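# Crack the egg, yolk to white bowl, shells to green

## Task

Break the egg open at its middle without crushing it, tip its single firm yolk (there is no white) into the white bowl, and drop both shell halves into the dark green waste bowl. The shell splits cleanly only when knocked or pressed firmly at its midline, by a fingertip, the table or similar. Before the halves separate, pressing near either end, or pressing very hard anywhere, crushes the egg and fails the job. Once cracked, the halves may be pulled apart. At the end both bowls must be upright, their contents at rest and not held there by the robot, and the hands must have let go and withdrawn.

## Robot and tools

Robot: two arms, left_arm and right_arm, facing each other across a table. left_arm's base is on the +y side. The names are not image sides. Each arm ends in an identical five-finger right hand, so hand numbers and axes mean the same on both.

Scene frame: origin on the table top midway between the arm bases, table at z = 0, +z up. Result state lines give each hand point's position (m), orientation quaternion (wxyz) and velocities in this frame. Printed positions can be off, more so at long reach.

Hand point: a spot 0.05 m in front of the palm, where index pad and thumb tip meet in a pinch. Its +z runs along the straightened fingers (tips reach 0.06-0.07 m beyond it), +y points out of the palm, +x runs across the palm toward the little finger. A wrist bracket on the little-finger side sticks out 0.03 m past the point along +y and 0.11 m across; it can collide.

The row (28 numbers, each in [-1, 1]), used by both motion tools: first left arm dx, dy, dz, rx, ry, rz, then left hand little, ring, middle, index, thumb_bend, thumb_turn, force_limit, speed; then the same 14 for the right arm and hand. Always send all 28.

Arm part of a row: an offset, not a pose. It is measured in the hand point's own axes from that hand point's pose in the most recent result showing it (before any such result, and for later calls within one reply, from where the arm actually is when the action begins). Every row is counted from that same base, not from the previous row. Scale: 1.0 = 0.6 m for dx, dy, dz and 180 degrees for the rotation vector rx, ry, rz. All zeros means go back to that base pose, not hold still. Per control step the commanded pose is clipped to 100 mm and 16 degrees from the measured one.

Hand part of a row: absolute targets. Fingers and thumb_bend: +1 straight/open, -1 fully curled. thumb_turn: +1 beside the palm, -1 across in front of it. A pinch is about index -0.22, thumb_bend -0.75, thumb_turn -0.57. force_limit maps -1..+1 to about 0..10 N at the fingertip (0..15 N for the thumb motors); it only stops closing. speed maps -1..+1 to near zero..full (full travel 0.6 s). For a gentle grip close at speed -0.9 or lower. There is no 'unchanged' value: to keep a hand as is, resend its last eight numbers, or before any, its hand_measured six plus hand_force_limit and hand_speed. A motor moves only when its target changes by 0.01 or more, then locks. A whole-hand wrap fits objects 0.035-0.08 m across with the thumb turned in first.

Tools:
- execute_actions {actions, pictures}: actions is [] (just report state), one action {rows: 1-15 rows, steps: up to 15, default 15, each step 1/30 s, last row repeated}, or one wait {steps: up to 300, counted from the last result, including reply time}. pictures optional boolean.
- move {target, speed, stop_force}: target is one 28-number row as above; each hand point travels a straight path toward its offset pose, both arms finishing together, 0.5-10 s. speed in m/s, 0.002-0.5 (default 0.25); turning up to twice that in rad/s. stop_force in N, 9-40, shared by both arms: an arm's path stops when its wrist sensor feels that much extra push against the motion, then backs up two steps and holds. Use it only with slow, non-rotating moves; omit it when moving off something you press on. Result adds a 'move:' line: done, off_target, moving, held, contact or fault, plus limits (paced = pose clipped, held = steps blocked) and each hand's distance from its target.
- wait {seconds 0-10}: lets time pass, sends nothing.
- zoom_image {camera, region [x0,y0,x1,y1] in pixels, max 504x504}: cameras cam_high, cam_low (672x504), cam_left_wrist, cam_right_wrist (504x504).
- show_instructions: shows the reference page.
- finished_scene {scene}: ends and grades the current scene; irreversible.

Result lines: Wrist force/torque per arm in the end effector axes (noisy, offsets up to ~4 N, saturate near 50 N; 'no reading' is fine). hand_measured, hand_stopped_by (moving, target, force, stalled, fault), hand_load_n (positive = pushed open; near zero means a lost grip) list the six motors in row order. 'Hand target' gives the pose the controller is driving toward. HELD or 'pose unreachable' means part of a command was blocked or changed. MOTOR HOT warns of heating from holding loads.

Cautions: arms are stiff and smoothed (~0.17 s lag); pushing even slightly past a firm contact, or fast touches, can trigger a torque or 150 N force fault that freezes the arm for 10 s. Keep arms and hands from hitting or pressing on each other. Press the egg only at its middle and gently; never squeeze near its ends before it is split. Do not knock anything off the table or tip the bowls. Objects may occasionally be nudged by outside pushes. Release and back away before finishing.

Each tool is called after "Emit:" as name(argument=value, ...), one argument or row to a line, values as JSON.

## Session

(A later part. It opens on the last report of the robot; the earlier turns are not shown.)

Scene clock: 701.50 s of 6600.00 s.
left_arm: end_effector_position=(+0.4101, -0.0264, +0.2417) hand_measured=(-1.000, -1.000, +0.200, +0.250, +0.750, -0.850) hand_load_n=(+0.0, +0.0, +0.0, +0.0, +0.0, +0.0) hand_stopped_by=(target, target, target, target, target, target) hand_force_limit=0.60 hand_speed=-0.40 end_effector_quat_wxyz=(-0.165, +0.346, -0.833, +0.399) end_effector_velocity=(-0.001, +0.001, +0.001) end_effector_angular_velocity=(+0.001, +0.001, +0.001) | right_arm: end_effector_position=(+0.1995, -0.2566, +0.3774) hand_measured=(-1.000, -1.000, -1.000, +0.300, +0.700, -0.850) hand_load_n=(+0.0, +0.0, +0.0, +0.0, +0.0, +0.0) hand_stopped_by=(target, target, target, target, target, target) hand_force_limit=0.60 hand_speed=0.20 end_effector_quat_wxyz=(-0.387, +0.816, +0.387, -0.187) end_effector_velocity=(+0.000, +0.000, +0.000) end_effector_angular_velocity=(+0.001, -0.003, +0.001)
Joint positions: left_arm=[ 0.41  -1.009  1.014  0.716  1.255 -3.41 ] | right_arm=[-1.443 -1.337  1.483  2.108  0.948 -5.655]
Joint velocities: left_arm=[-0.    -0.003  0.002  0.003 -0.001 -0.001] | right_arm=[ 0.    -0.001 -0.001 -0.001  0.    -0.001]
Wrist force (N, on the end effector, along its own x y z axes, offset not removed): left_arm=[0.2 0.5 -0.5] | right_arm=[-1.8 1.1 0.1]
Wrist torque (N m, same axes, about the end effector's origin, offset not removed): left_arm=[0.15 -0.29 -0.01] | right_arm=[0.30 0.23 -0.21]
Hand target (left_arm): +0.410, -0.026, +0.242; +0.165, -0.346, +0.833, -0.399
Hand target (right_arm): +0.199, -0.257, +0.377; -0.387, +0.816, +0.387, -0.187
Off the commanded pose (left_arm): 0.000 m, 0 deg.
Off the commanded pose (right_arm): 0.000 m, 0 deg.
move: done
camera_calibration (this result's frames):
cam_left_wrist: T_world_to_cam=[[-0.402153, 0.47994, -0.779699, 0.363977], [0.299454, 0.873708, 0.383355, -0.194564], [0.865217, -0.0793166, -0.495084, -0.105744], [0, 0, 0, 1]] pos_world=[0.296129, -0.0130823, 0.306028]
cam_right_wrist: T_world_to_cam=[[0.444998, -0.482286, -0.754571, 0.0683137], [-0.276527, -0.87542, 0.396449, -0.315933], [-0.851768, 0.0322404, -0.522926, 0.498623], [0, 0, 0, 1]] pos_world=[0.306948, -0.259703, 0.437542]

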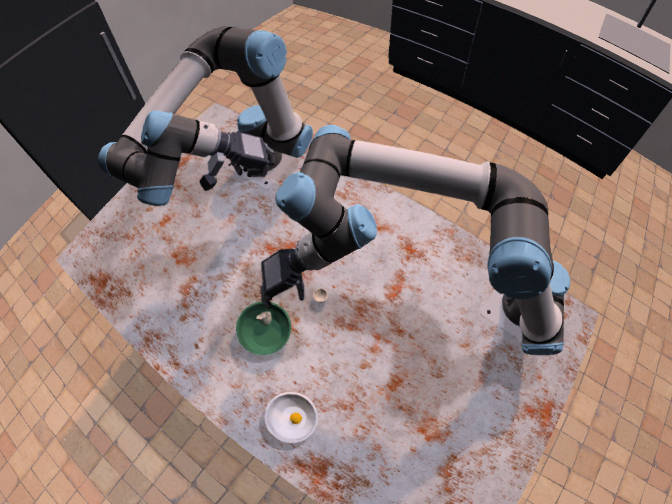

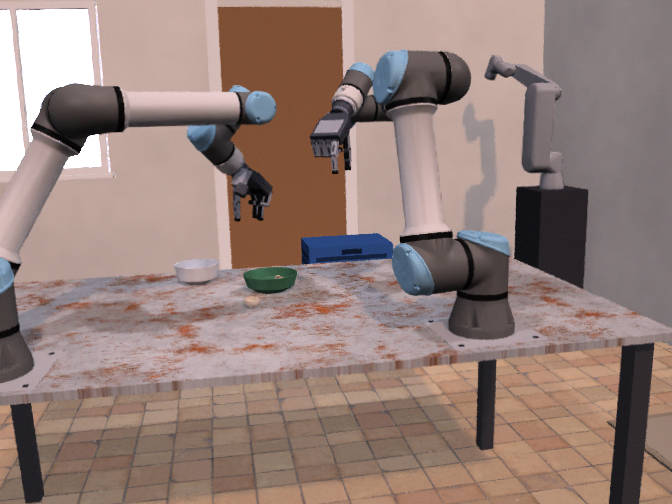

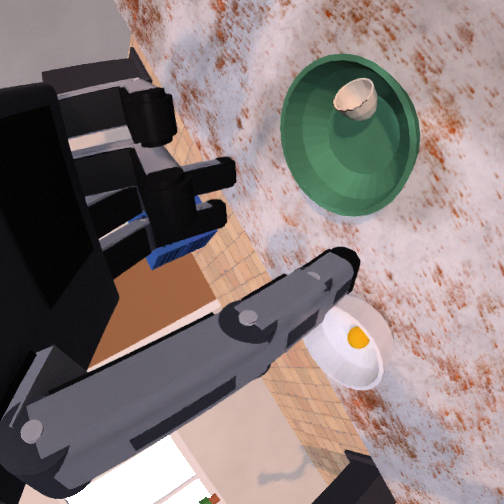

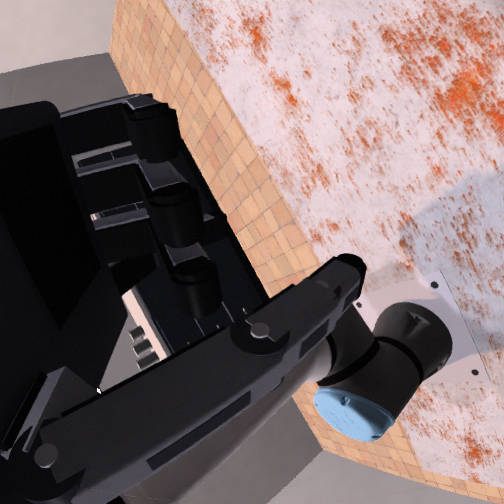

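Emit:
move(
  target=[0.138,0.238,-0.003,0,0,0,-1,-1,0.2,0.3,0.75,-0.85,0.6,-0.4,-0.1,-0.1,-0.05,0,0,0,-1,-1,-1,0.3,0.7,-0.85,0.6,0.2],
  speed=0.2,
)

Scene clock: 790.23 s of 6600.00 s.
left_arm: end_effector_position=(+0.2872, -0.0210, +0.1316) hand_measured=(-1.000, -1.000, +0.200, +0.300, +0.750, -0.850) hand_load_n=(+0.0, +0.0, +0.0, +0.0, +0.0, +0.0) hand_stopped_by=(target, target, target, target, target, target) hand_force_limit=0.60 hand_speed=-0.40 end_effector_quat_wxyz=(-0.165, +0.346, -0.833, +0.399) end_effector_velocity=(+0.000, +0.002, -0.001) end_effector_angular_velocity=(+0.002, -0.000, +0.002) | right_arm: end_effector_position=(+0.1506, -0.2938, +0.4430) hand_measured=(-1.000, -1.000, -1.000, +0.300, +0.700, -0.850) hand_load_n=(+0.0, +0.0, +0.0, +0.0, +0.0, +0.0) hand_stopped_by=(target, target, target, target, target, target) hand_force_limit=0.60 hand_speed=0.20 end_effector_quat_wxyz=(-0.387, +0.816, +0.387, -0.187) end_effector_velocity=(-0.001, -0.000, +0.001) end_effector_angular_velocity=(-0.000, -0.001, -0.001)
Joint positions: left_arm=[ 0.183 -1.111  1.47   0.429  1.089 -3.578] | right_arm=[-1.524 -1.506  1.52   2.282  1.001 -5.729]
Joint velocities: left_arm=[ 0.    -0.     0.004 -0.002 -0.002 -0.001] | right_arm=[-0.001 -0.002  0.     0.001  0.     0.   ]
Wrist force (N, on the end effector, along its own x y z axes, offset not removed): left_arm=[-1.5 -1.0 1.4] | right_arm=[-1.8 0.4 1.1]
Wrist torque (N m, same axes, about the end effector's origin, offset not removed): left_arm=[-0.28 -0.10 -0.21] | right_arm=[0.15 0.16 -0.22]
Hand target (left_arm): +0.287, -0.021, +0.132; +0.165, -0.346, +0.833, -0.399
Hand target (right_arm): +0.151, -0.294, +0.443; -0.387, +0.816, +0.387, -0.187
Off the commanded pose (left_arm): 0.000 m, 0 deg.
Off the commanded pose (right_arm): 0.000 m, 0 deg.
After step 90, 84.37 s passed at rest.
move: done
camera_calibration (this result's frames):
cam_left_wrist: T_world_to_cam=[[-0.402351, 0.480006, -0.779556, 0.226218], [0.299509, 0.87368, 0.383377, -0.120349], [0.865106, -0.0792326, -0.495292, -0.0533911], [0, 0, 0, 1]] pos_world=[0.173254, -0.00767022, 0.196045]
cam_right_wrist: T_world_to_cam=[[0.444963, -0.482256, -0.754611, 0.12165], [-0.276481, -0.875437, 0.396444, -0.388033], [-0.851802, 0.0322325, -0.522872, 0.492432], [0, 0, 0, 1]] pos_world=[0.258041, -0.296904, 0.50311]

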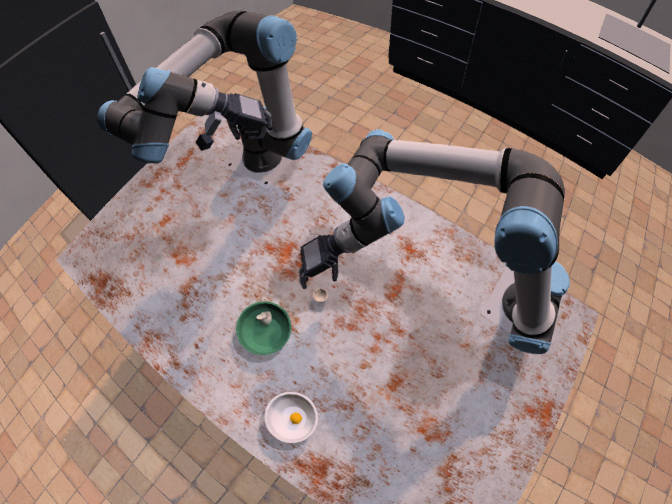

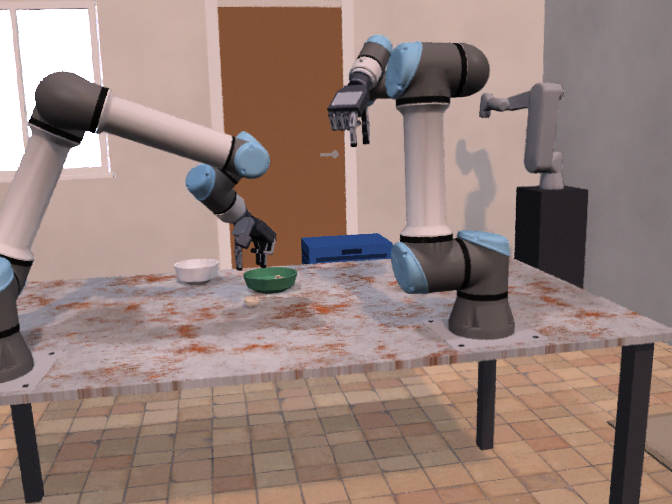

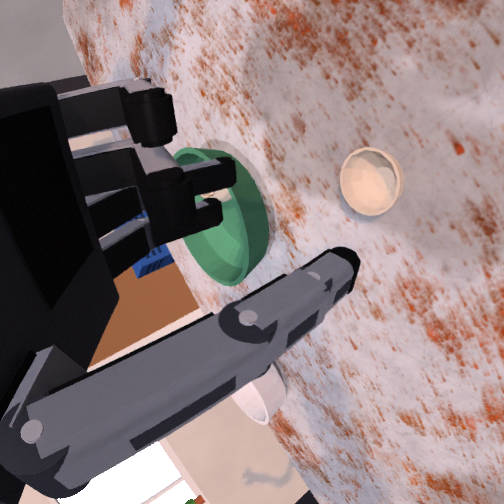

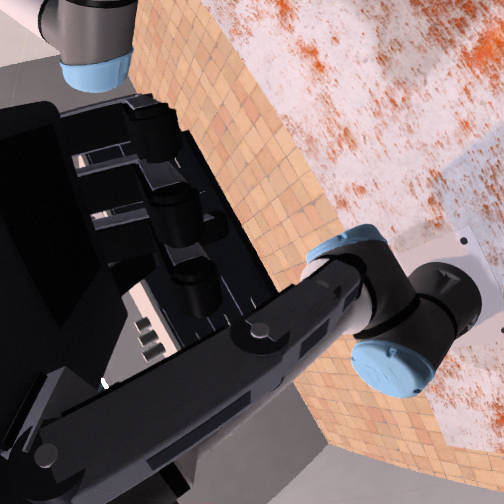

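Emit:
move(
  target=[0,0.0867,0.0823,0,0,0,-1,-1,0.2,0.3,0.75,-0.85,0.6,-0.4,0,0,0,0,0,0,-1,-1,-1,0.3,0.7,-0.85,0.6,0.2],
  speed=0.08,
)

Scene clock: 798.13 s of 6600.00 s.
left_arm: end_effector_position=(+0.2913, -0.0252, +0.0602) hand_measured=(-1.000, -1.000, +0.200, +0.300, +0.750, -0.850) hand_load_n=(+0.0, +0.0, +0.0, +0.0, +0.0, +0.0) hand_stopped_by=(target, target, target, target, target, target) hand_force_limit=0.60 hand_speed=-0.40 end_effector_quat_wxyz=(-0.165, +0.346, -0.833, +0.399) end_effector_velocity=(+0.000, +0.000, -0.002) end_effector_angular_velocity=(-0.001, +0.001, +0.001) | right_arm: end_effector_position=(+0.1506, -0.2939, +0.4430) hand_measured=(-1.000, -1.000, -1.000, +0.300, +0.700, -0.850) hand_load_n=(+0.0, +0.0, +0.0, +0.0, +0.0, +0.0) hand_stopped_by=(target, target, target, target, target, target) hand_force_limit=0.60 hand_speed=0.20 end_effector_quat_wxyz=(-0.387, +0.816, +0.387, -0.187) end_effector_velocity=(-0.000, +0.000, +0.000) end_effector_angular_velocity=(+0.001, -0.002, +0.001)
Joint positions: left_arm=[ 0.19  -1.029  1.54   0.273  1.094 -3.572] | right_arm=[-1.524 -1.506  1.52   2.282  1.001 -5.729]
Joint velocities: left_arm=[ 0.001  0.002  0.003 -0.004  0.    -0.001] | right_arm=[-0.    -0.001 -0.    -0.    -0.    -0.001]
Wrist force (N, on the end effector, along its own x y z axes, offset not removed): left_arm=[-0.8 1.4 0.1] | right_arm=[-1.9 0.4 1.5]
Wrist torque (N m, same axes, about the end effector's origin, offset not removed): left_arm=[0.15 -0.16 -0.15] | right_arm=[0.10 0.19 -0.19]
Hand target (left_arm): +0.291, -0.025, +0.060; +0.165, -0.346, +0.833, -0.399
Hand target (right_arm): +0.151, -0.294, +0.443; -0.387, +0.816, +0.387, -0.187
Off the commanded pose (left_arm): 0.000 m, 0 deg.
Off the commanded pose (right_arm): 0.000 m, 0 deg.
After step 90, 3.60 s passed at rest.
move: done
camera_calibration (this result's frames):
cam_left_wrist: T_world_to_cam=[[-0.402352, 0.479992, -0.779565, 0.174199], [0.299504, 0.873687, 0.383363, -0.0905368], [0.865107, -0.079236, -0.495289, -0.0926288], [0, 0, 0, 1]] pos_world=[0.177339, -0.0118528, 0.12463]
cam_right_wrist: T_world_to_cam=[[0.44496, -0.482298, -0.754585, 0.121612], [-0.276531, -0.875413, 0.396462, -0.388047], [-0.851787, 0.0322566, -0.522895, 0.492456], [0, 0, 0, 1]] pos_world=[0.258048, -0.296933, 0.503115]

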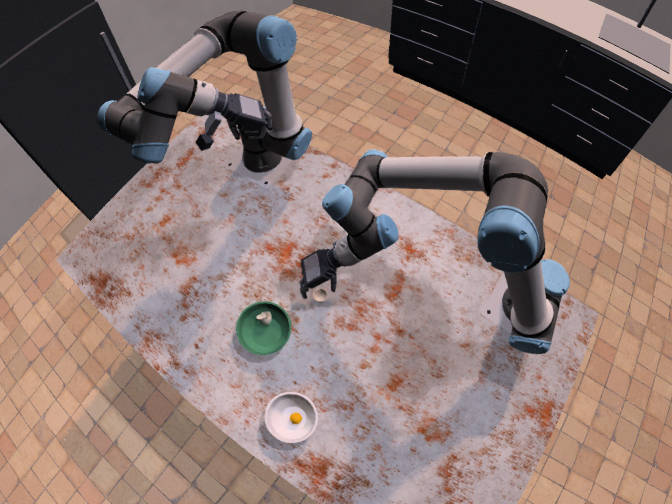

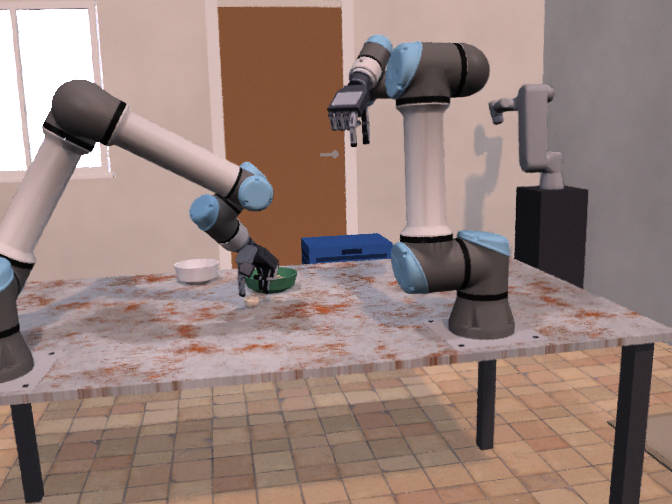

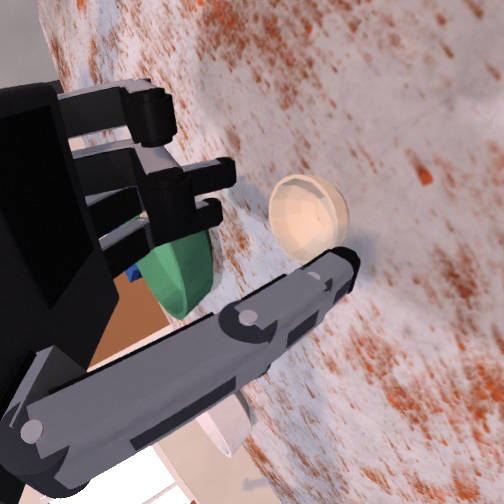

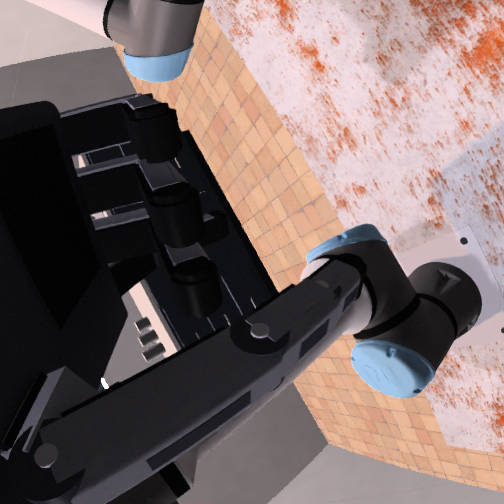

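Emit:
move(
  target=[0,-0.006,0.0075,0,0,0,-1,-1,0.2,0.35,0.75,-0.85,0.6,-0.4,0,0,0,0,0,0,-1,-1,-1,0.3,0.7,-0.85,0.6,0.2],
  speed=0.02,
)

Emit:
move(
  target=[0,0.0415,0.0335,0,0,0,-1,-1,0.2,0.35,0.75,-0.85,0.6,-0.4,0,0,0,0,0,0,-1,-1,-1,0.3,0.7,-0.85,0.6,0.2],
  speed=0.02,
  stop_force=9,
)

Scene clock: 814.60 s of 6600.00 s.
left_arm: end_effector_position=(+0.2953, -0.0292, +0.0602) hand_measured=(-1.000, -1.000, +0.200, +0.350, +0.750, -0.850) hand_load_n=(+0.0, +0.0, +0.0, +0.0, +0.0, +0.0) hand_stopped_by=(target, target, target, target, target, target) hand_force_limit=0.60 hand_speed=-0.40 end_effector_quat_wxyz=(-0.165, +0.346, -0.833, +0.399) end_effector_velocity=(+0.001, +0.000, -0.001) end_effector_angular_velocity=(+0.004, +0.001, -0.000) | right_arm: end_effector_position=(+0.1506, -0.2938, +0.4430) hand_measured=(-1.000, -1.000, -1.000, +0.300, +0.700, -0.850) hand_load_n=(+0.0, +0.0, +0.0, +0.0, +0.0, +0.0) hand_stopped_by=(target, target, target, target, target, target) hand_force_limit=0.60 hand_speed=0.20 end_effector_quat_wxyz=(-0.387, +0.816, +0.387, -0.187) end_effector_velocity=(+0.000, -0.000, -0.000) end_effector_angular_velocity=(-0.000, +0.001, -0.000)
Joint positions: left_arm=[ 0.197 -1.018  1.522  0.278  1.099 -3.567] | right_arm=[-1.524 -1.506  1.52   2.282  1.001 -5.729]
Joint velocities: left_arm=[ 0.001  0.003 -0.004  0.005  0.001  0.001] | right_arm=[-0.     0.     0.001 -0.    -0.     0.   ]
Wrist force (N, on the end effector, along its own x y z axes, offset not removed): left_arm=[-0.2 -0.2 0.0] | right_arm=[-1.8 0.4 0.1]
Wrist torque (N m, same axes, about the end effector's origin, offset not removed): left_arm=[-0.06 -0.25 -0.15] | right_arm=[0.17 0.17 -0.19]
Hand target (left_arm): +0.295, -0.029, +0.060; +0.165, -0.346, +0.833, -0.399
Hand target (right_arm): +0.151, -0.294, +0.443; -0.387, +0.816, +0.387, -0.187
Off the commanded pose (left_arm): 0.000 m, 0 deg.
Off the commanded pose (right_arm): 0.000 m, 0 deg.
After step 90, 12.77 s passed at rest.
move: done
camera_calibration (this result's frames):
cam_left_wrist: T_world_to_cam=[[-0.402339, 0.479983, -0.779576, 0.177692], [0.299499, 0.873691, 0.383358, -0.0882529], [0.865114, -0.0792425, -0.495275, -0.0964132], [0, 0, 0, 1]] pos_world=[0.181333, -0.0158234, 0.124606]
cam_right_wrist: T_world_to_cam=[[0.444959, -0.482256, -0.754613, 0.121651], [-0.276479, -0.875437, 0.396446, -0.388034], [-0.851804, 0.0322322, -0.522867, 0.492429], [0, 0, 0, 1]] pos_world=[0.258041, -0.296904, 0.503109]

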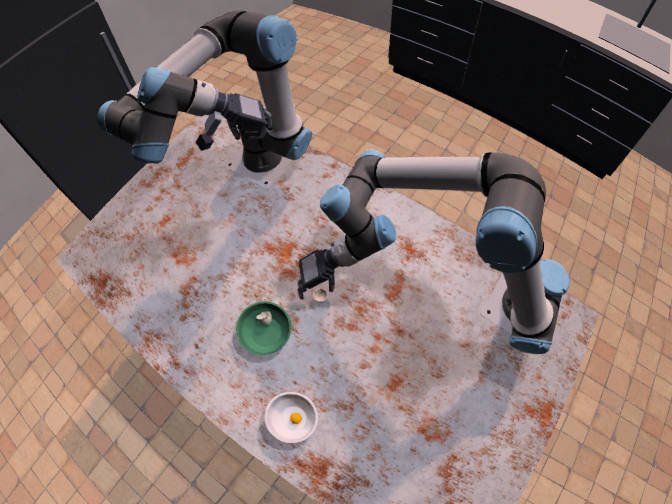

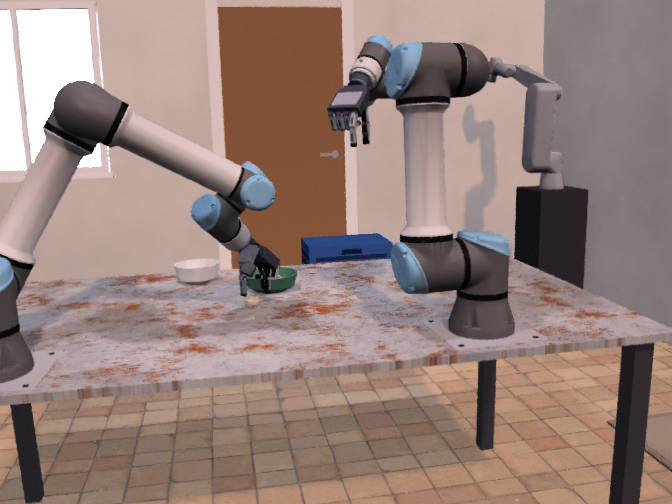

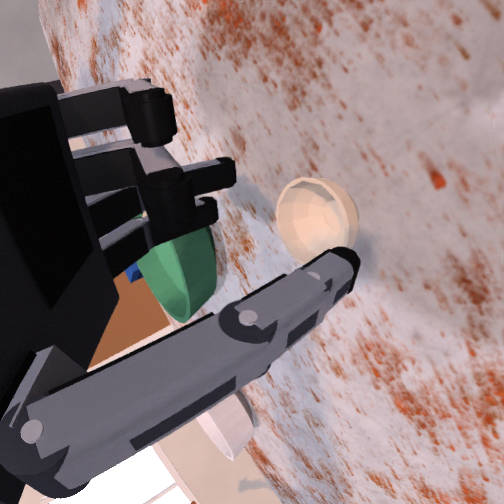

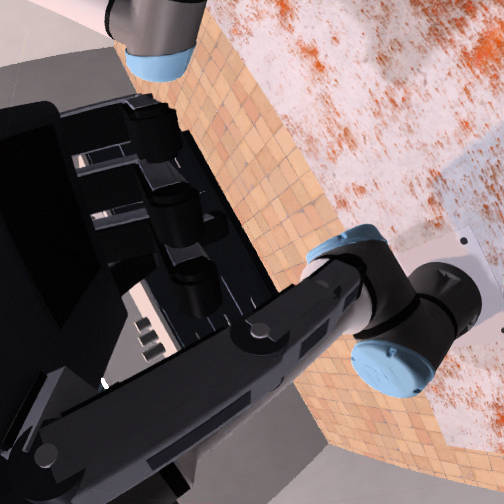

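Scene clock: 816.47 s of 6600.00 s.
left_arm: end_effector_position=(+0.2953, -0.0292, +0.0283) hand_measured=(-1.000, -1.000, +0.200, +0.350, +0.750, -0.850) hand_load_n=(+0.0, +0.0, +0.0, +0.0, +0.0, +0.0) hand_stopped_by=(target, target, target, target, target, target) hand_force_limit=0.60 hand_speed=-0.40 end_effector_quat_wxyz=(-0.165, +0.346, -0.833, +0.399) end_effector_velocity=(+0.000, -0.000, -0.002) end_effector_angular_velocity=(-0.002, -0.000, +0.001) | right_arm: end_effector_position=(+0.1506, -0.2938, +0.4430) hand_measured=(-1.000, -1.000, -1.000, +0.300, +0.700, -0.850) hand_load_n=(+0.0, +0.0, +0.0, +0.0, +0.0, +0.0) hand_stopped_by=(target, target, target, target, target, target) hand_force_limit=0.60 hand_speed=0.20 end_effector_quat_wxyz=(-0.387, +0.816, +0.387, -0.187) end_effector_velocity=(+0.001, +0.000, -0.000) end_effector_angular_velocity=(+0.000, -0.000, +0.001)
Joint positions: left_arm=[ 0.197 -0.98   1.552  0.21   1.099 -3.567] | right_arm=[-1.524 -1.506  1.52   2.282  1.001 -5.729]
Joint velocities: left_arm=[ 0.001  0.002  0.002 -0.006 -0.    -0.   ] | right_arm=[ 0.     0.001 -0.001  0.     0.    -0.   ]
Wrist force (N, on the end effector, along its own x y z axes, offset not removed): left_arm=[-0.7 -0.4 0.3] | right_arm=[-2.4 1.8 0.6]
Wrist torque (N m, same axes, about the end effector's origin, offset not removed): left_arm=[0.02 -0.15 -0.22] | right_arm=[0.35 0.30 -0.19]
Hand target (left_arm): +0.295, -0.029, +0.028; +0.165, -0.346, +0.833, -0.399
Hand target (right_arm): +0.151, -0.294, +0.443; -0.387, +0.816, +0.387, -0.187
Off the commanded pose (left_arm): 0.000 m, 0 deg.
Off the commanded pose (right_arm): 0.000 m, 0 deg.
move: done
camera_calibration (this result's frames):
cam_left_wrist: T_world_to_cam=[[-0.402359, 0.47997, -0.779574, 0.152879], [0.299489, 0.8737, 0.383347, -0.0759823], [0.865109, -0.0792306, -0.495287, -0.11221], [0, 0, 0, 1]] pos_world=[0.181342, -0.0158822, 0.0927318]
cam_right_wrist: T_world_to_cam=[[0.444959, -0.482256, -0.754613, 0.121651], [-0.276479, -0.875437, 0.396446, -0.388034], [-0.851805, 0.0322322, -0.522867, 0.492429], [0, 0, 0, 1]] pos_world=[0.258041, -0.296904, 0.503109]

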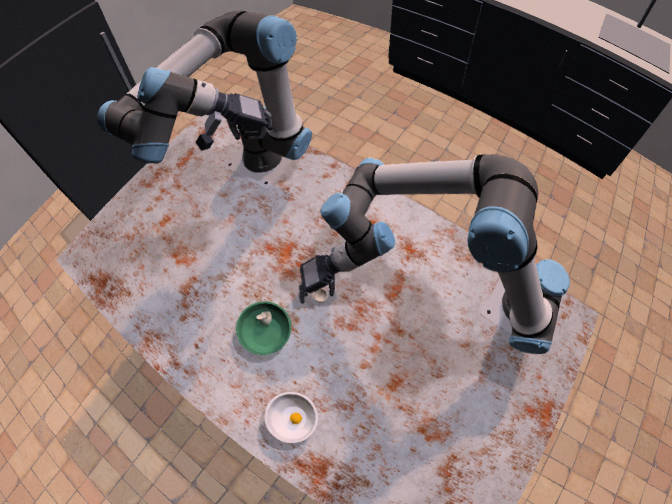

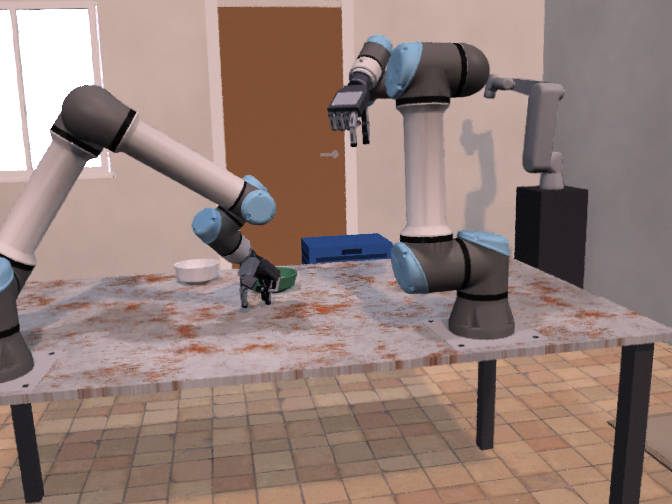

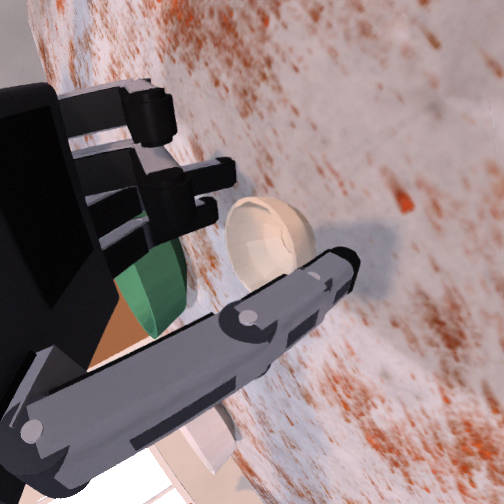

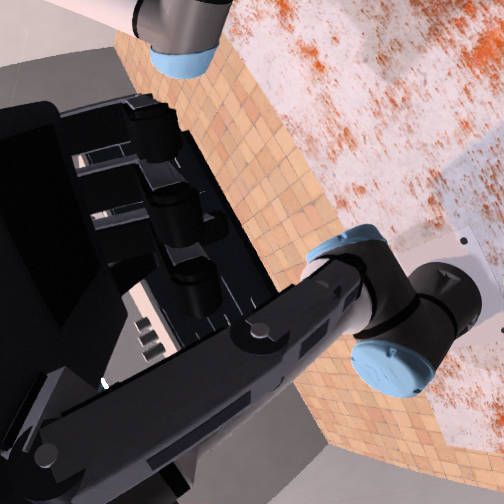

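Emit:
move(
  target=[0,0,0,0,0,0,-1,-1,0.2,-0.4,0.2,-0.85,0.6,-0.8,0,0,0,0,0,0,-1,-1,-1,0.3,0.7,-0.85,0.6,0.2],
  speed=0.02,
)

Scene clock: 822.20 s of 6600.00 s.
left_arm: end_effector_position=(+0.2953, -0.0292, +0.0283) hand_measured=(-1.000, -1.000, +0.200, -0.078, +0.482, -0.850) hand_load_n=(+0.0, +0.0, +0.0, +11.0, +11.5, -0.5) hand_stopped_by=(target, target, target, force, force, target) hand_force_limit=0.60 hand_speed=-0.80 end_effector_quat_wxyz=(-0.165, +0.346, -0.833, +0.399) end_effector_velocity=(+0.000, -0.000, +0.000) end_effector_angular_velocity=(-0.000, -0.001, -0.001) | right_arm: end_effector_position=(+0.1506, -0.2938, +0.4430) hand_measured=(-1.000, -1.000, -1.000, +0.300, +0.700, -0.850) hand_load_n=(+0.0, +0.0, +0.0, +0.0, +0.0, +0.0) hand_stopped_by=(target, target, target, target, target, target) hand_force_limit=0.60 hand_speed=0.20 end_effector_quat_wxyz=(-0.387, +0.816, +0.387, -0.187) end_effector_velocity=(+0.001, +0.000, -0.000) end_effector_angular_velocity=(-0.000, -0.000, +0.000)
Joint positions: left_arm=[ 0.197 -0.98   1.552  0.21   1.099 -3.567] | right_arm=[-1.524 -1.506  1.52   2.282  1.001 -5.729]
Joint velocities: left_arm=[ 0.     0.    -0.001 -0.    -0.     0.002] | right_arm=[ 0.     0.002 -0.001 -0.001  0.     0.   ]
Wrist force (N, on the end effector, along its own x y z axes, offset not removed): left_arm=[-1.0 0.7 0.4] | right_arm=[-2.1 0.9 -0.7]
Wrist torque (N m, same axes, about the end effector's origin, offset not removed): left_arm=[0.17 -0.07 -0.16] | right_arm=[0.34 0.27 -0.16]
Hand target (left_arm): +0.295, -0.029, +0.028; +0.165, -0.346, +0.833, -0.399
Hand target (right_arm): +0.151, -0.294, +0.443; -0.387, +0.816, +0.387, -0.187
Off the commanded pose (left_arm): 0.000 m, 0 deg.
Off the commanded pose (right_arm): 0.000 m, 0 deg.
After step 90, 1.07 s passed at rest.
move: done
camera_calibration (this result's frames):
cam_left_wrist: T_world_to_cam=[[-0.402341, 0.479987, -0.779573, 0.152875], [0.299499, 0.873689, 0.383363, -0.0759864], [0.865114, -0.0792384, -0.495277, -0.112212], [0, 0, 0, 1]] pos_world=[0.181342, -0.0158809, 0.0927312]
cam_right_wrist: T_world_to_cam=[[0.444959, -0.482256, -0.754613, 0.12165], [-0.276479, -0.875437, 0.396446, -0.388033], [-0.851804, 0.0322323, -0.522868, 0.49243], [0, 0, 0, 1]] pos_world=[0.258041, -0.296904, 0.503109]

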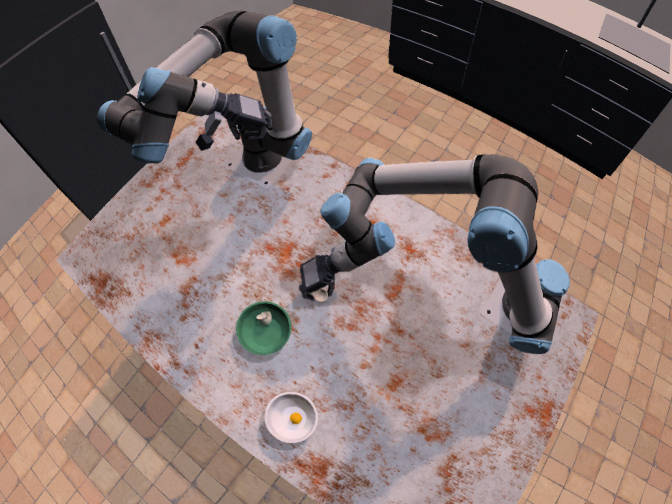

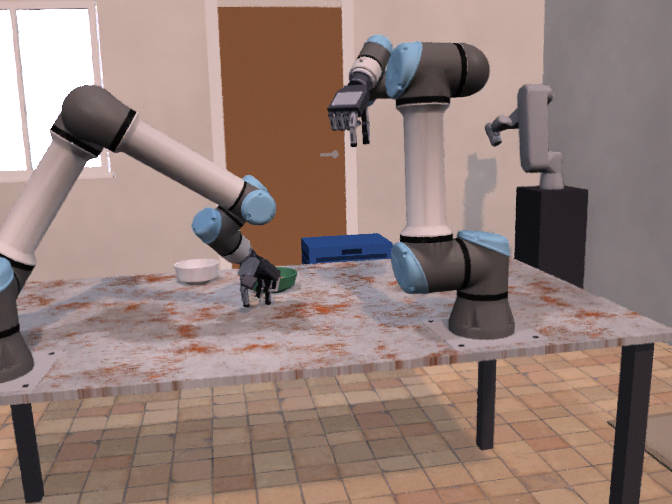

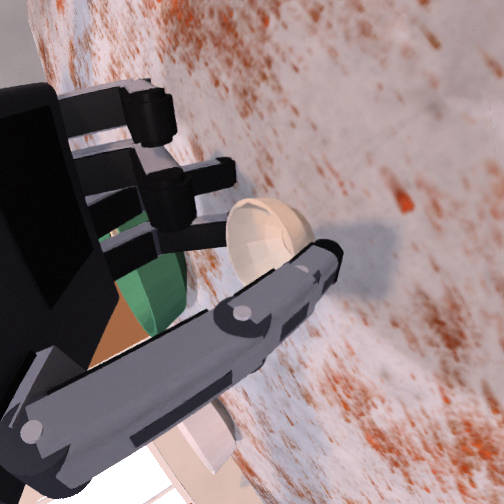

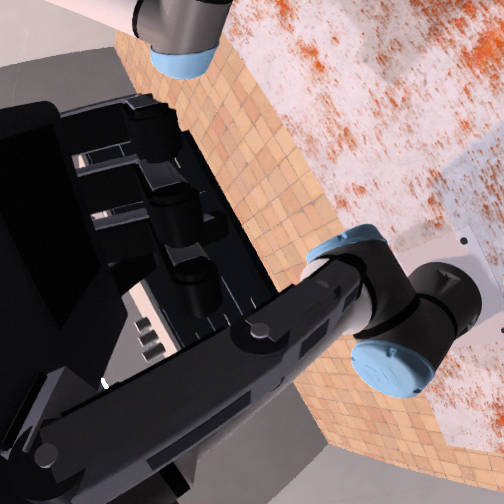

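Emit:
move(
  target=[0,-0.1166,-0.0944,0,0,0,-1,-1,0.2,-0.4,0.2,-0.85,0.6,-0.8,0,0,0,0,0,0,-1,-1,-1,0.3,0.7,-0.85,0.6,0.2],
  speed=0.08,
)

Scene clock: 826.03 s of 6600.00 s.
left_arm: end_effector_position=(+0.2952, -0.0290, +0.1183) hand_measured=(-1.000, -1.000, +0.200, -0.078, +0.482, -0.850) hand_load_n=(+0.0, +0.0, +0.0, +11.0, +11.5, -0.5) hand_stopped_by=(target, target, target, force, force, target) hand_force_limit=0.60 hand_speed=-0.80 end_effector_quat_wxyz=(-0.165, +0.346, -0.833, +0.399) end_effector_velocity=(-0.000, -0.000, +0.001) end_effector_angular_velocity=(+0.000, +0.000, -0.001) | right_arm: end_effector_position=(+0.1506, -0.2938, +0.4430) hand_measured=(-1.000, -1.000, -1.000, +0.300, +0.700, -0.850) hand_load_n=(+0.0, +0.0, +0.0, +0.0, +0.0, +0.0) hand_stopped_by=(target, target, target, target, target, target) hand_force_limit=0.60 hand_speed=0.20 end_effector_quat_wxyz=(-0.387, +0.816, +0.387, -0.187) end_effector_velocity=(-0.000, +0.000, -0.000) end_effector_angular_velocity=(-0.000, +0.001, -0.000)
Joint positions: left_arm=[ 0.197 -1.077  1.453  0.406  1.099 -3.567] | right_arm=[-1.524 -1.506  1.52   2.282  1.001 -5.729]
Joint velocities: left_arm=[-0.001 -0.001 -0.002  0.003 -0.    -0.   ] | right_arm=[-0.    -0.     0.001  0.    -0.     0.   ]
Wrist force (N, on the end effector, along its own x y z axes, offset not removed): left_arm=[1.0 -1.1 -1.1] | right_arm=[-2.7 0.9 0.8]
Wrist torque (N m, same axes, about the end effector's origin, offset not removed): left_arm=[-0.08 -0.28 0.09] | right_arm=[0.18 0.28 -0.27]
Hand target (left_arm): +0.295, -0.029, +0.118; +0.165, -0.346, +0.833, -0.399
Hand target (right_arm): +0.151, -0.294, +0.443; -0.387, +0.816, +0.387, -0.187
Off the commanded pose (left_arm): 0.000 m, 0 deg.
Off the commanded pose (right_arm): 0.000 m, 0 deg.
move: done
camera_calibration (this result's frames):
cam_left_wrist: T_world_to_cam=[[-0.402316, 0.48001, -0.779572, 0.22282], [0.299509, 0.873676, 0.383385, -0.110676], [0.865122, -0.0792469, -0.495261, -0.0675422], [0, 0, 0, 1]] pos_world=[0.181225, -0.0156131, 0.182685]
cam_right_wrist: T_world_to_cam=[[0.444959, -0.482256, -0.754613, 0.12165], [-0.276479, -0.875437, 0.396446, -0.388033], [-0.851804, 0.0322325, -0.522868, 0.49243], [0, 0, 0, 1]] pos_world=[0.258041, -0.296904, 0.503109]

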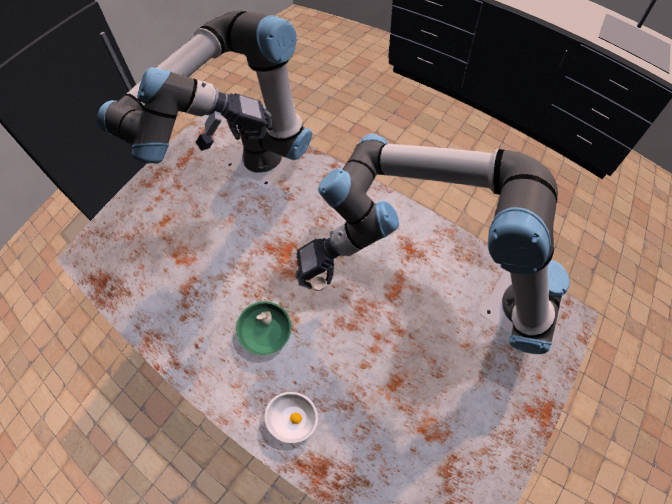

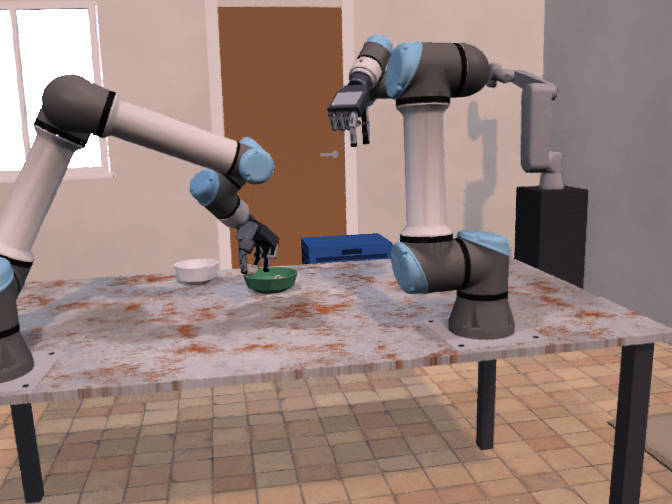

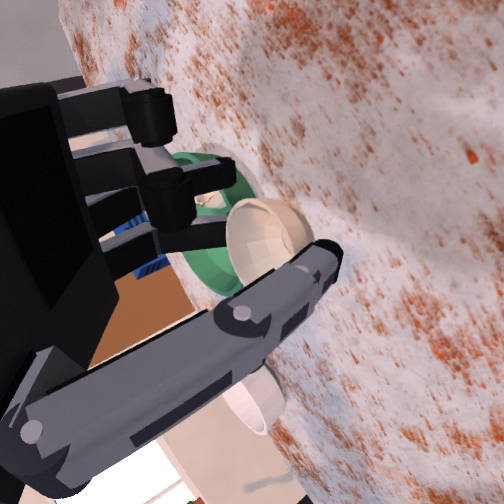

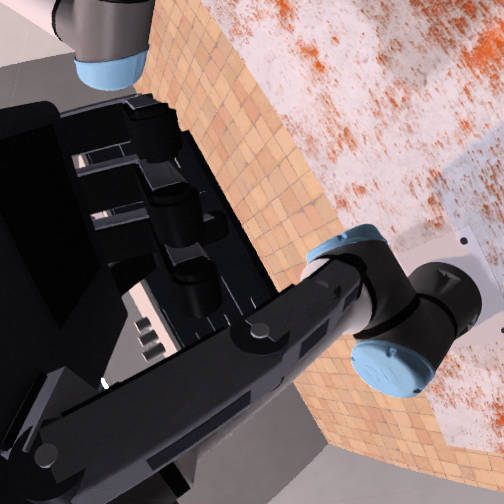

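Emit:
move(
  target=[-0.161,-0.172,0.207,0,0,0,-1,-1,0.2,-0.4,0.2,-0.85,0.6,-0.8,0,0,0,0,0,0,-1,-1,-1,0.3,0.7,-0.85,0.6,0.2],
  speed=0.15,
)

Scene clock: 841.37 s of 6600.00 s.
left_arm: end_effector_position=(+0.4777, -0.0744, +0.1207) hand_measured=(-1.000, -1.000, +0.200, -0.078, +0.482, -0.850) hand_load_n=(+0.0, +0.0, +0.0, +11.0, +11.5, -0.5) hand_stopped_by=(target, target, target, force, force, target) hand_force_limit=0.60 hand_speed=-0.80 end_effector_quat_wxyz=(-0.165, +0.346, -0.833, +0.399) end_effector_velocity=(+0.001, -0.001, -0.000) end_effector_angular_velocity=(+0.000, +0.002, +0.001) | right_arm: end_effector_position=(+0.1506, -0.2938, +0.4430) hand_measured=(-1.000, -1.000, -1.000, +0.300, +0.700, -0.850) hand_load_n=(+0.0, +0.0, +0.0, +0.0, +0.0, +0.0) hand_stopped_by=(target, target, target, target, target, target) hand_force_limit=0.60 hand_speed=0.20 end_effector_quat_wxyz=(-0.387, +0.816, +0.387, -0.187) end_effector_velocity=(+0.001, +0.000, -0.001) end_effector_angular_velocity=(-0.000, +0.003, +0.000)
Joint positions: left_arm=[ 0.482 -0.755  0.892  0.57   1.309 -3.36 ] | right_arm=[-1.524 -1.506  1.52   2.282  1.001 -5.729]
Joint velocities: left_arm=[ 0.002  0.005 -0.009  0.005  0.001 -0.001] | right_arm=[ 0.     0.002  0.    -0.     0.     0.   ]
Wrist force (N, on the end effector, along its own x y z axes, offset not removed): left_arm=[-1.1 0.3 0.2] | right_arm=[-1.4 -0.1 0.5]
Wrist torque (N m, same axes, about the end effector's origin, offset not removed): left_arm=[0.21 -0.07 -0.13] | right_arm=[0.14 0.13 -0.25]
Hand target (left_arm): +0.478, -0.074, +0.121; +0.165, -0.346, +0.833, -0.399
Hand target (right_arm): +0.151, -0.294, +0.443; -0.387, +0.816, +0.387, -0.187
Off the commanded pose (left_arm): 0.000 m, 0 deg.
Off the commanded pose (right_arm): 0.000 m, 0 deg.
After step 90, 10.57 s passed at rest.
move: done
camera_calibration (this result's frames):
cam_left_wrist: T_world_to_cam=[[-0.402018, 0.479881, -0.779805, 0.319814], [0.29944, 0.873733, 0.38331, -0.126536], [0.865285, -0.079407, -0.494952, -0.227958], [0, 0, 0, 1]] pos_world=[0.363709, -0.0610156, 0.185067]
cam_right_wrist: T_world_to_cam=[[0.44496, -0.482256, -0.754613, 0.12165], [-0.276479, -0.875437, 0.396446, -0.388033], [-0.851804, 0.0322323, -0.522868, 0.49243], [0, 0, 0, 1]] pos_world=[0.258041, -0.296904, 0.503109]

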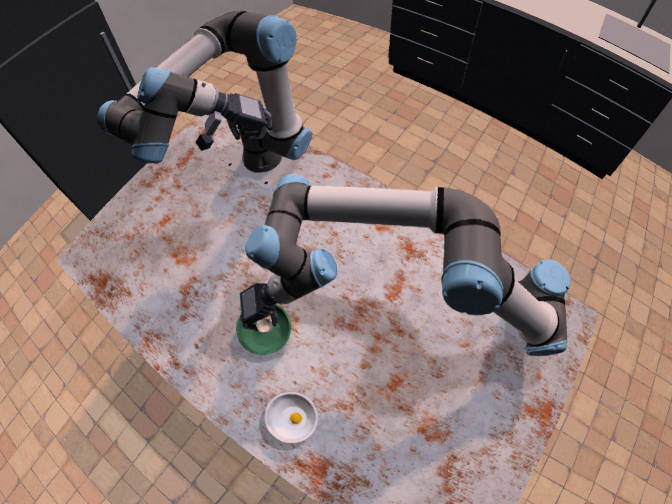

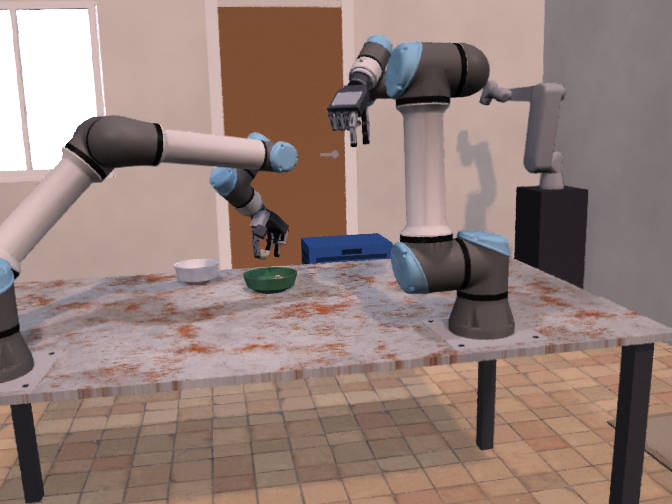

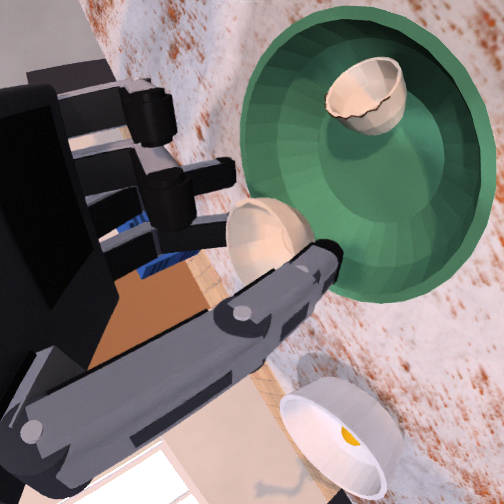

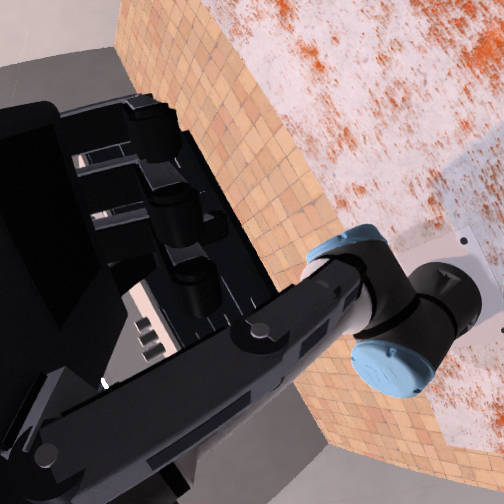

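Emit:
move(
  target=[0,0.0941,0.0762,0,0,0,-1,-1,0.2,-0.4,0.2,-0.85,0.6,-0.8,0,0,0,0,0,0,-1,-1,-1,0.3,0.7,-0.85,0.6,0.2],
  speed=0.04,
  stop_force=9,
)

Scene clock: 846.40 s of 6600.00 s.
left_arm: end_effector_position=(+0.4779, -0.0746, +0.0482) hand_measured=(-1.000, -1.000, +0.200, -0.078, +0.482, -0.850) hand_load_n=(+0.0, +0.0, +0.0, +11.0, +11.5, -0.5) hand_stopped_by=(target, target, target, force, force, target) hand_force_limit=0.60 hand_speed=-0.80 end_effector_quat_wxyz=(-0.165, +0.346, -0.833, +0.399) end_effector_velocity=(+0.000, +0.000, -0.001) end_effector_angular_velocity=(+0.000, +0.000, +0.001) | right_arm: end_effector_position=(+0.1506, -0.2938, +0.4430) hand_measured=(-1.000, -1.000, -1.000, +0.300, +0.700, -0.850) hand_load_n=(+0.0, +0.0, +0.0, +0.0, +0.0, +0.0) hand_stopped_by=(target, target, target, target, target, target) hand_force_limit=0.60 hand_speed=0.20 end_effector_quat_wxyz=(-0.387, +0.816, +0.387, -0.187) end_effector_velocity=(-0.000, -0.000, +0.000) end_effector_angular_velocity=(-0.000, -0.000, +0.000)
Joint positions: left_arm=[ 0.482 -0.71   0.999  0.418  1.309 -3.36 ] | right_arm=[-1.524 -1.506  1.52   2.282  1.001 -5.729]
Joint velocities: left_arm=[ 0.     0.001  0.002 -0.002 -0.    -0.   ] | right_arm=[-0.    -0.001  0.001  0.     0.    -0.   ]
Wrist force (N, on the end effector, along its own x y z axes, offset not removed): left_arm=[0.3 -2.0 0.7] | right_arm=[-1.8 0.0 0.4]
Wrist torque (N m, same axes, about the end effector's origin, offset not removed): left_arm=[-0.30 -0.30 -0.08] | right_arm=[0.09 0.19 -0.24]
Hand target (left_arm): +0.478, -0.075, +0.048; +0.165, -0.346, +0.833, -0.399
Hand target (right_arm): +0.151, -0.294, +0.443; -0.387, +0.816, +0.387, -0.187
Off the commanded pose (left_arm): 0.000 m, 0 deg.
Off the commanded pose (right_arm): 0.000 m, 0 deg.
move: done
camera_calibration (this result's frames):
cam_left_wrist: T_world_to_cam=[[-0.402089, 0.479819, -0.779806, 0.263436], [0.299369, 0.873773, 0.383275, -0.0985783], [0.865276, -0.079339, -0.494978, -0.264011], [0, 0, 0, 1]] pos_world=[0.363878, -0.061213, 0.112532]
cam_right_wrist: T_world_to_cam=[[0.444959, -0.482256, -0.754613, 0.12165], [-0.276479, -0.875437, 0.396446, -0.388033], [-0.851804, 0.0322327, -0.522868, 0.49243], [0, 0, 0, 1]] pos_world=[0.258041, -0.296904, 0.503109]

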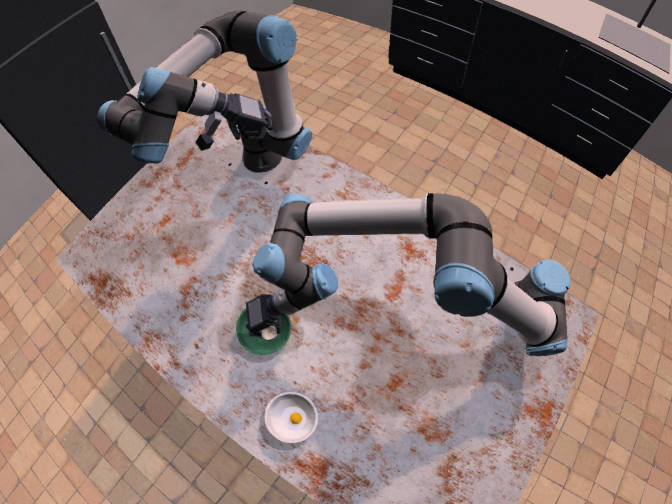

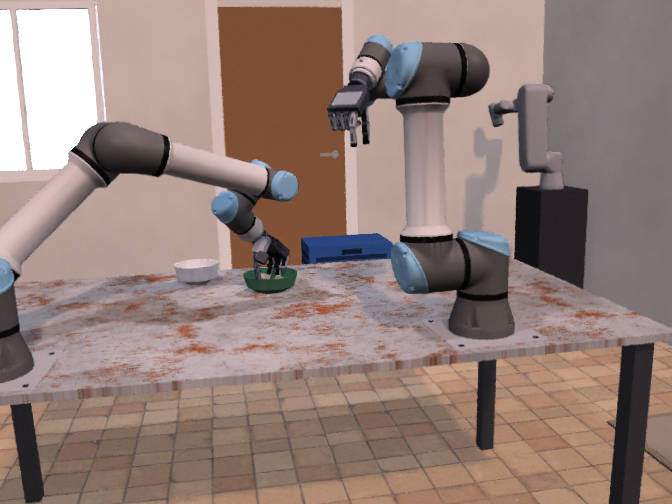

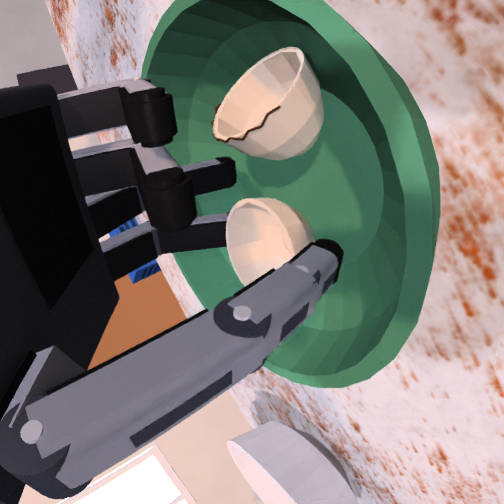

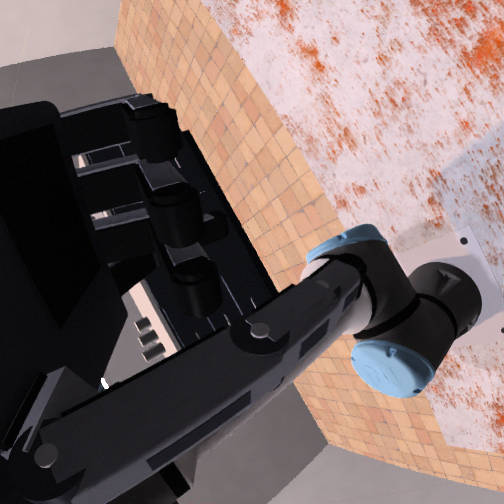

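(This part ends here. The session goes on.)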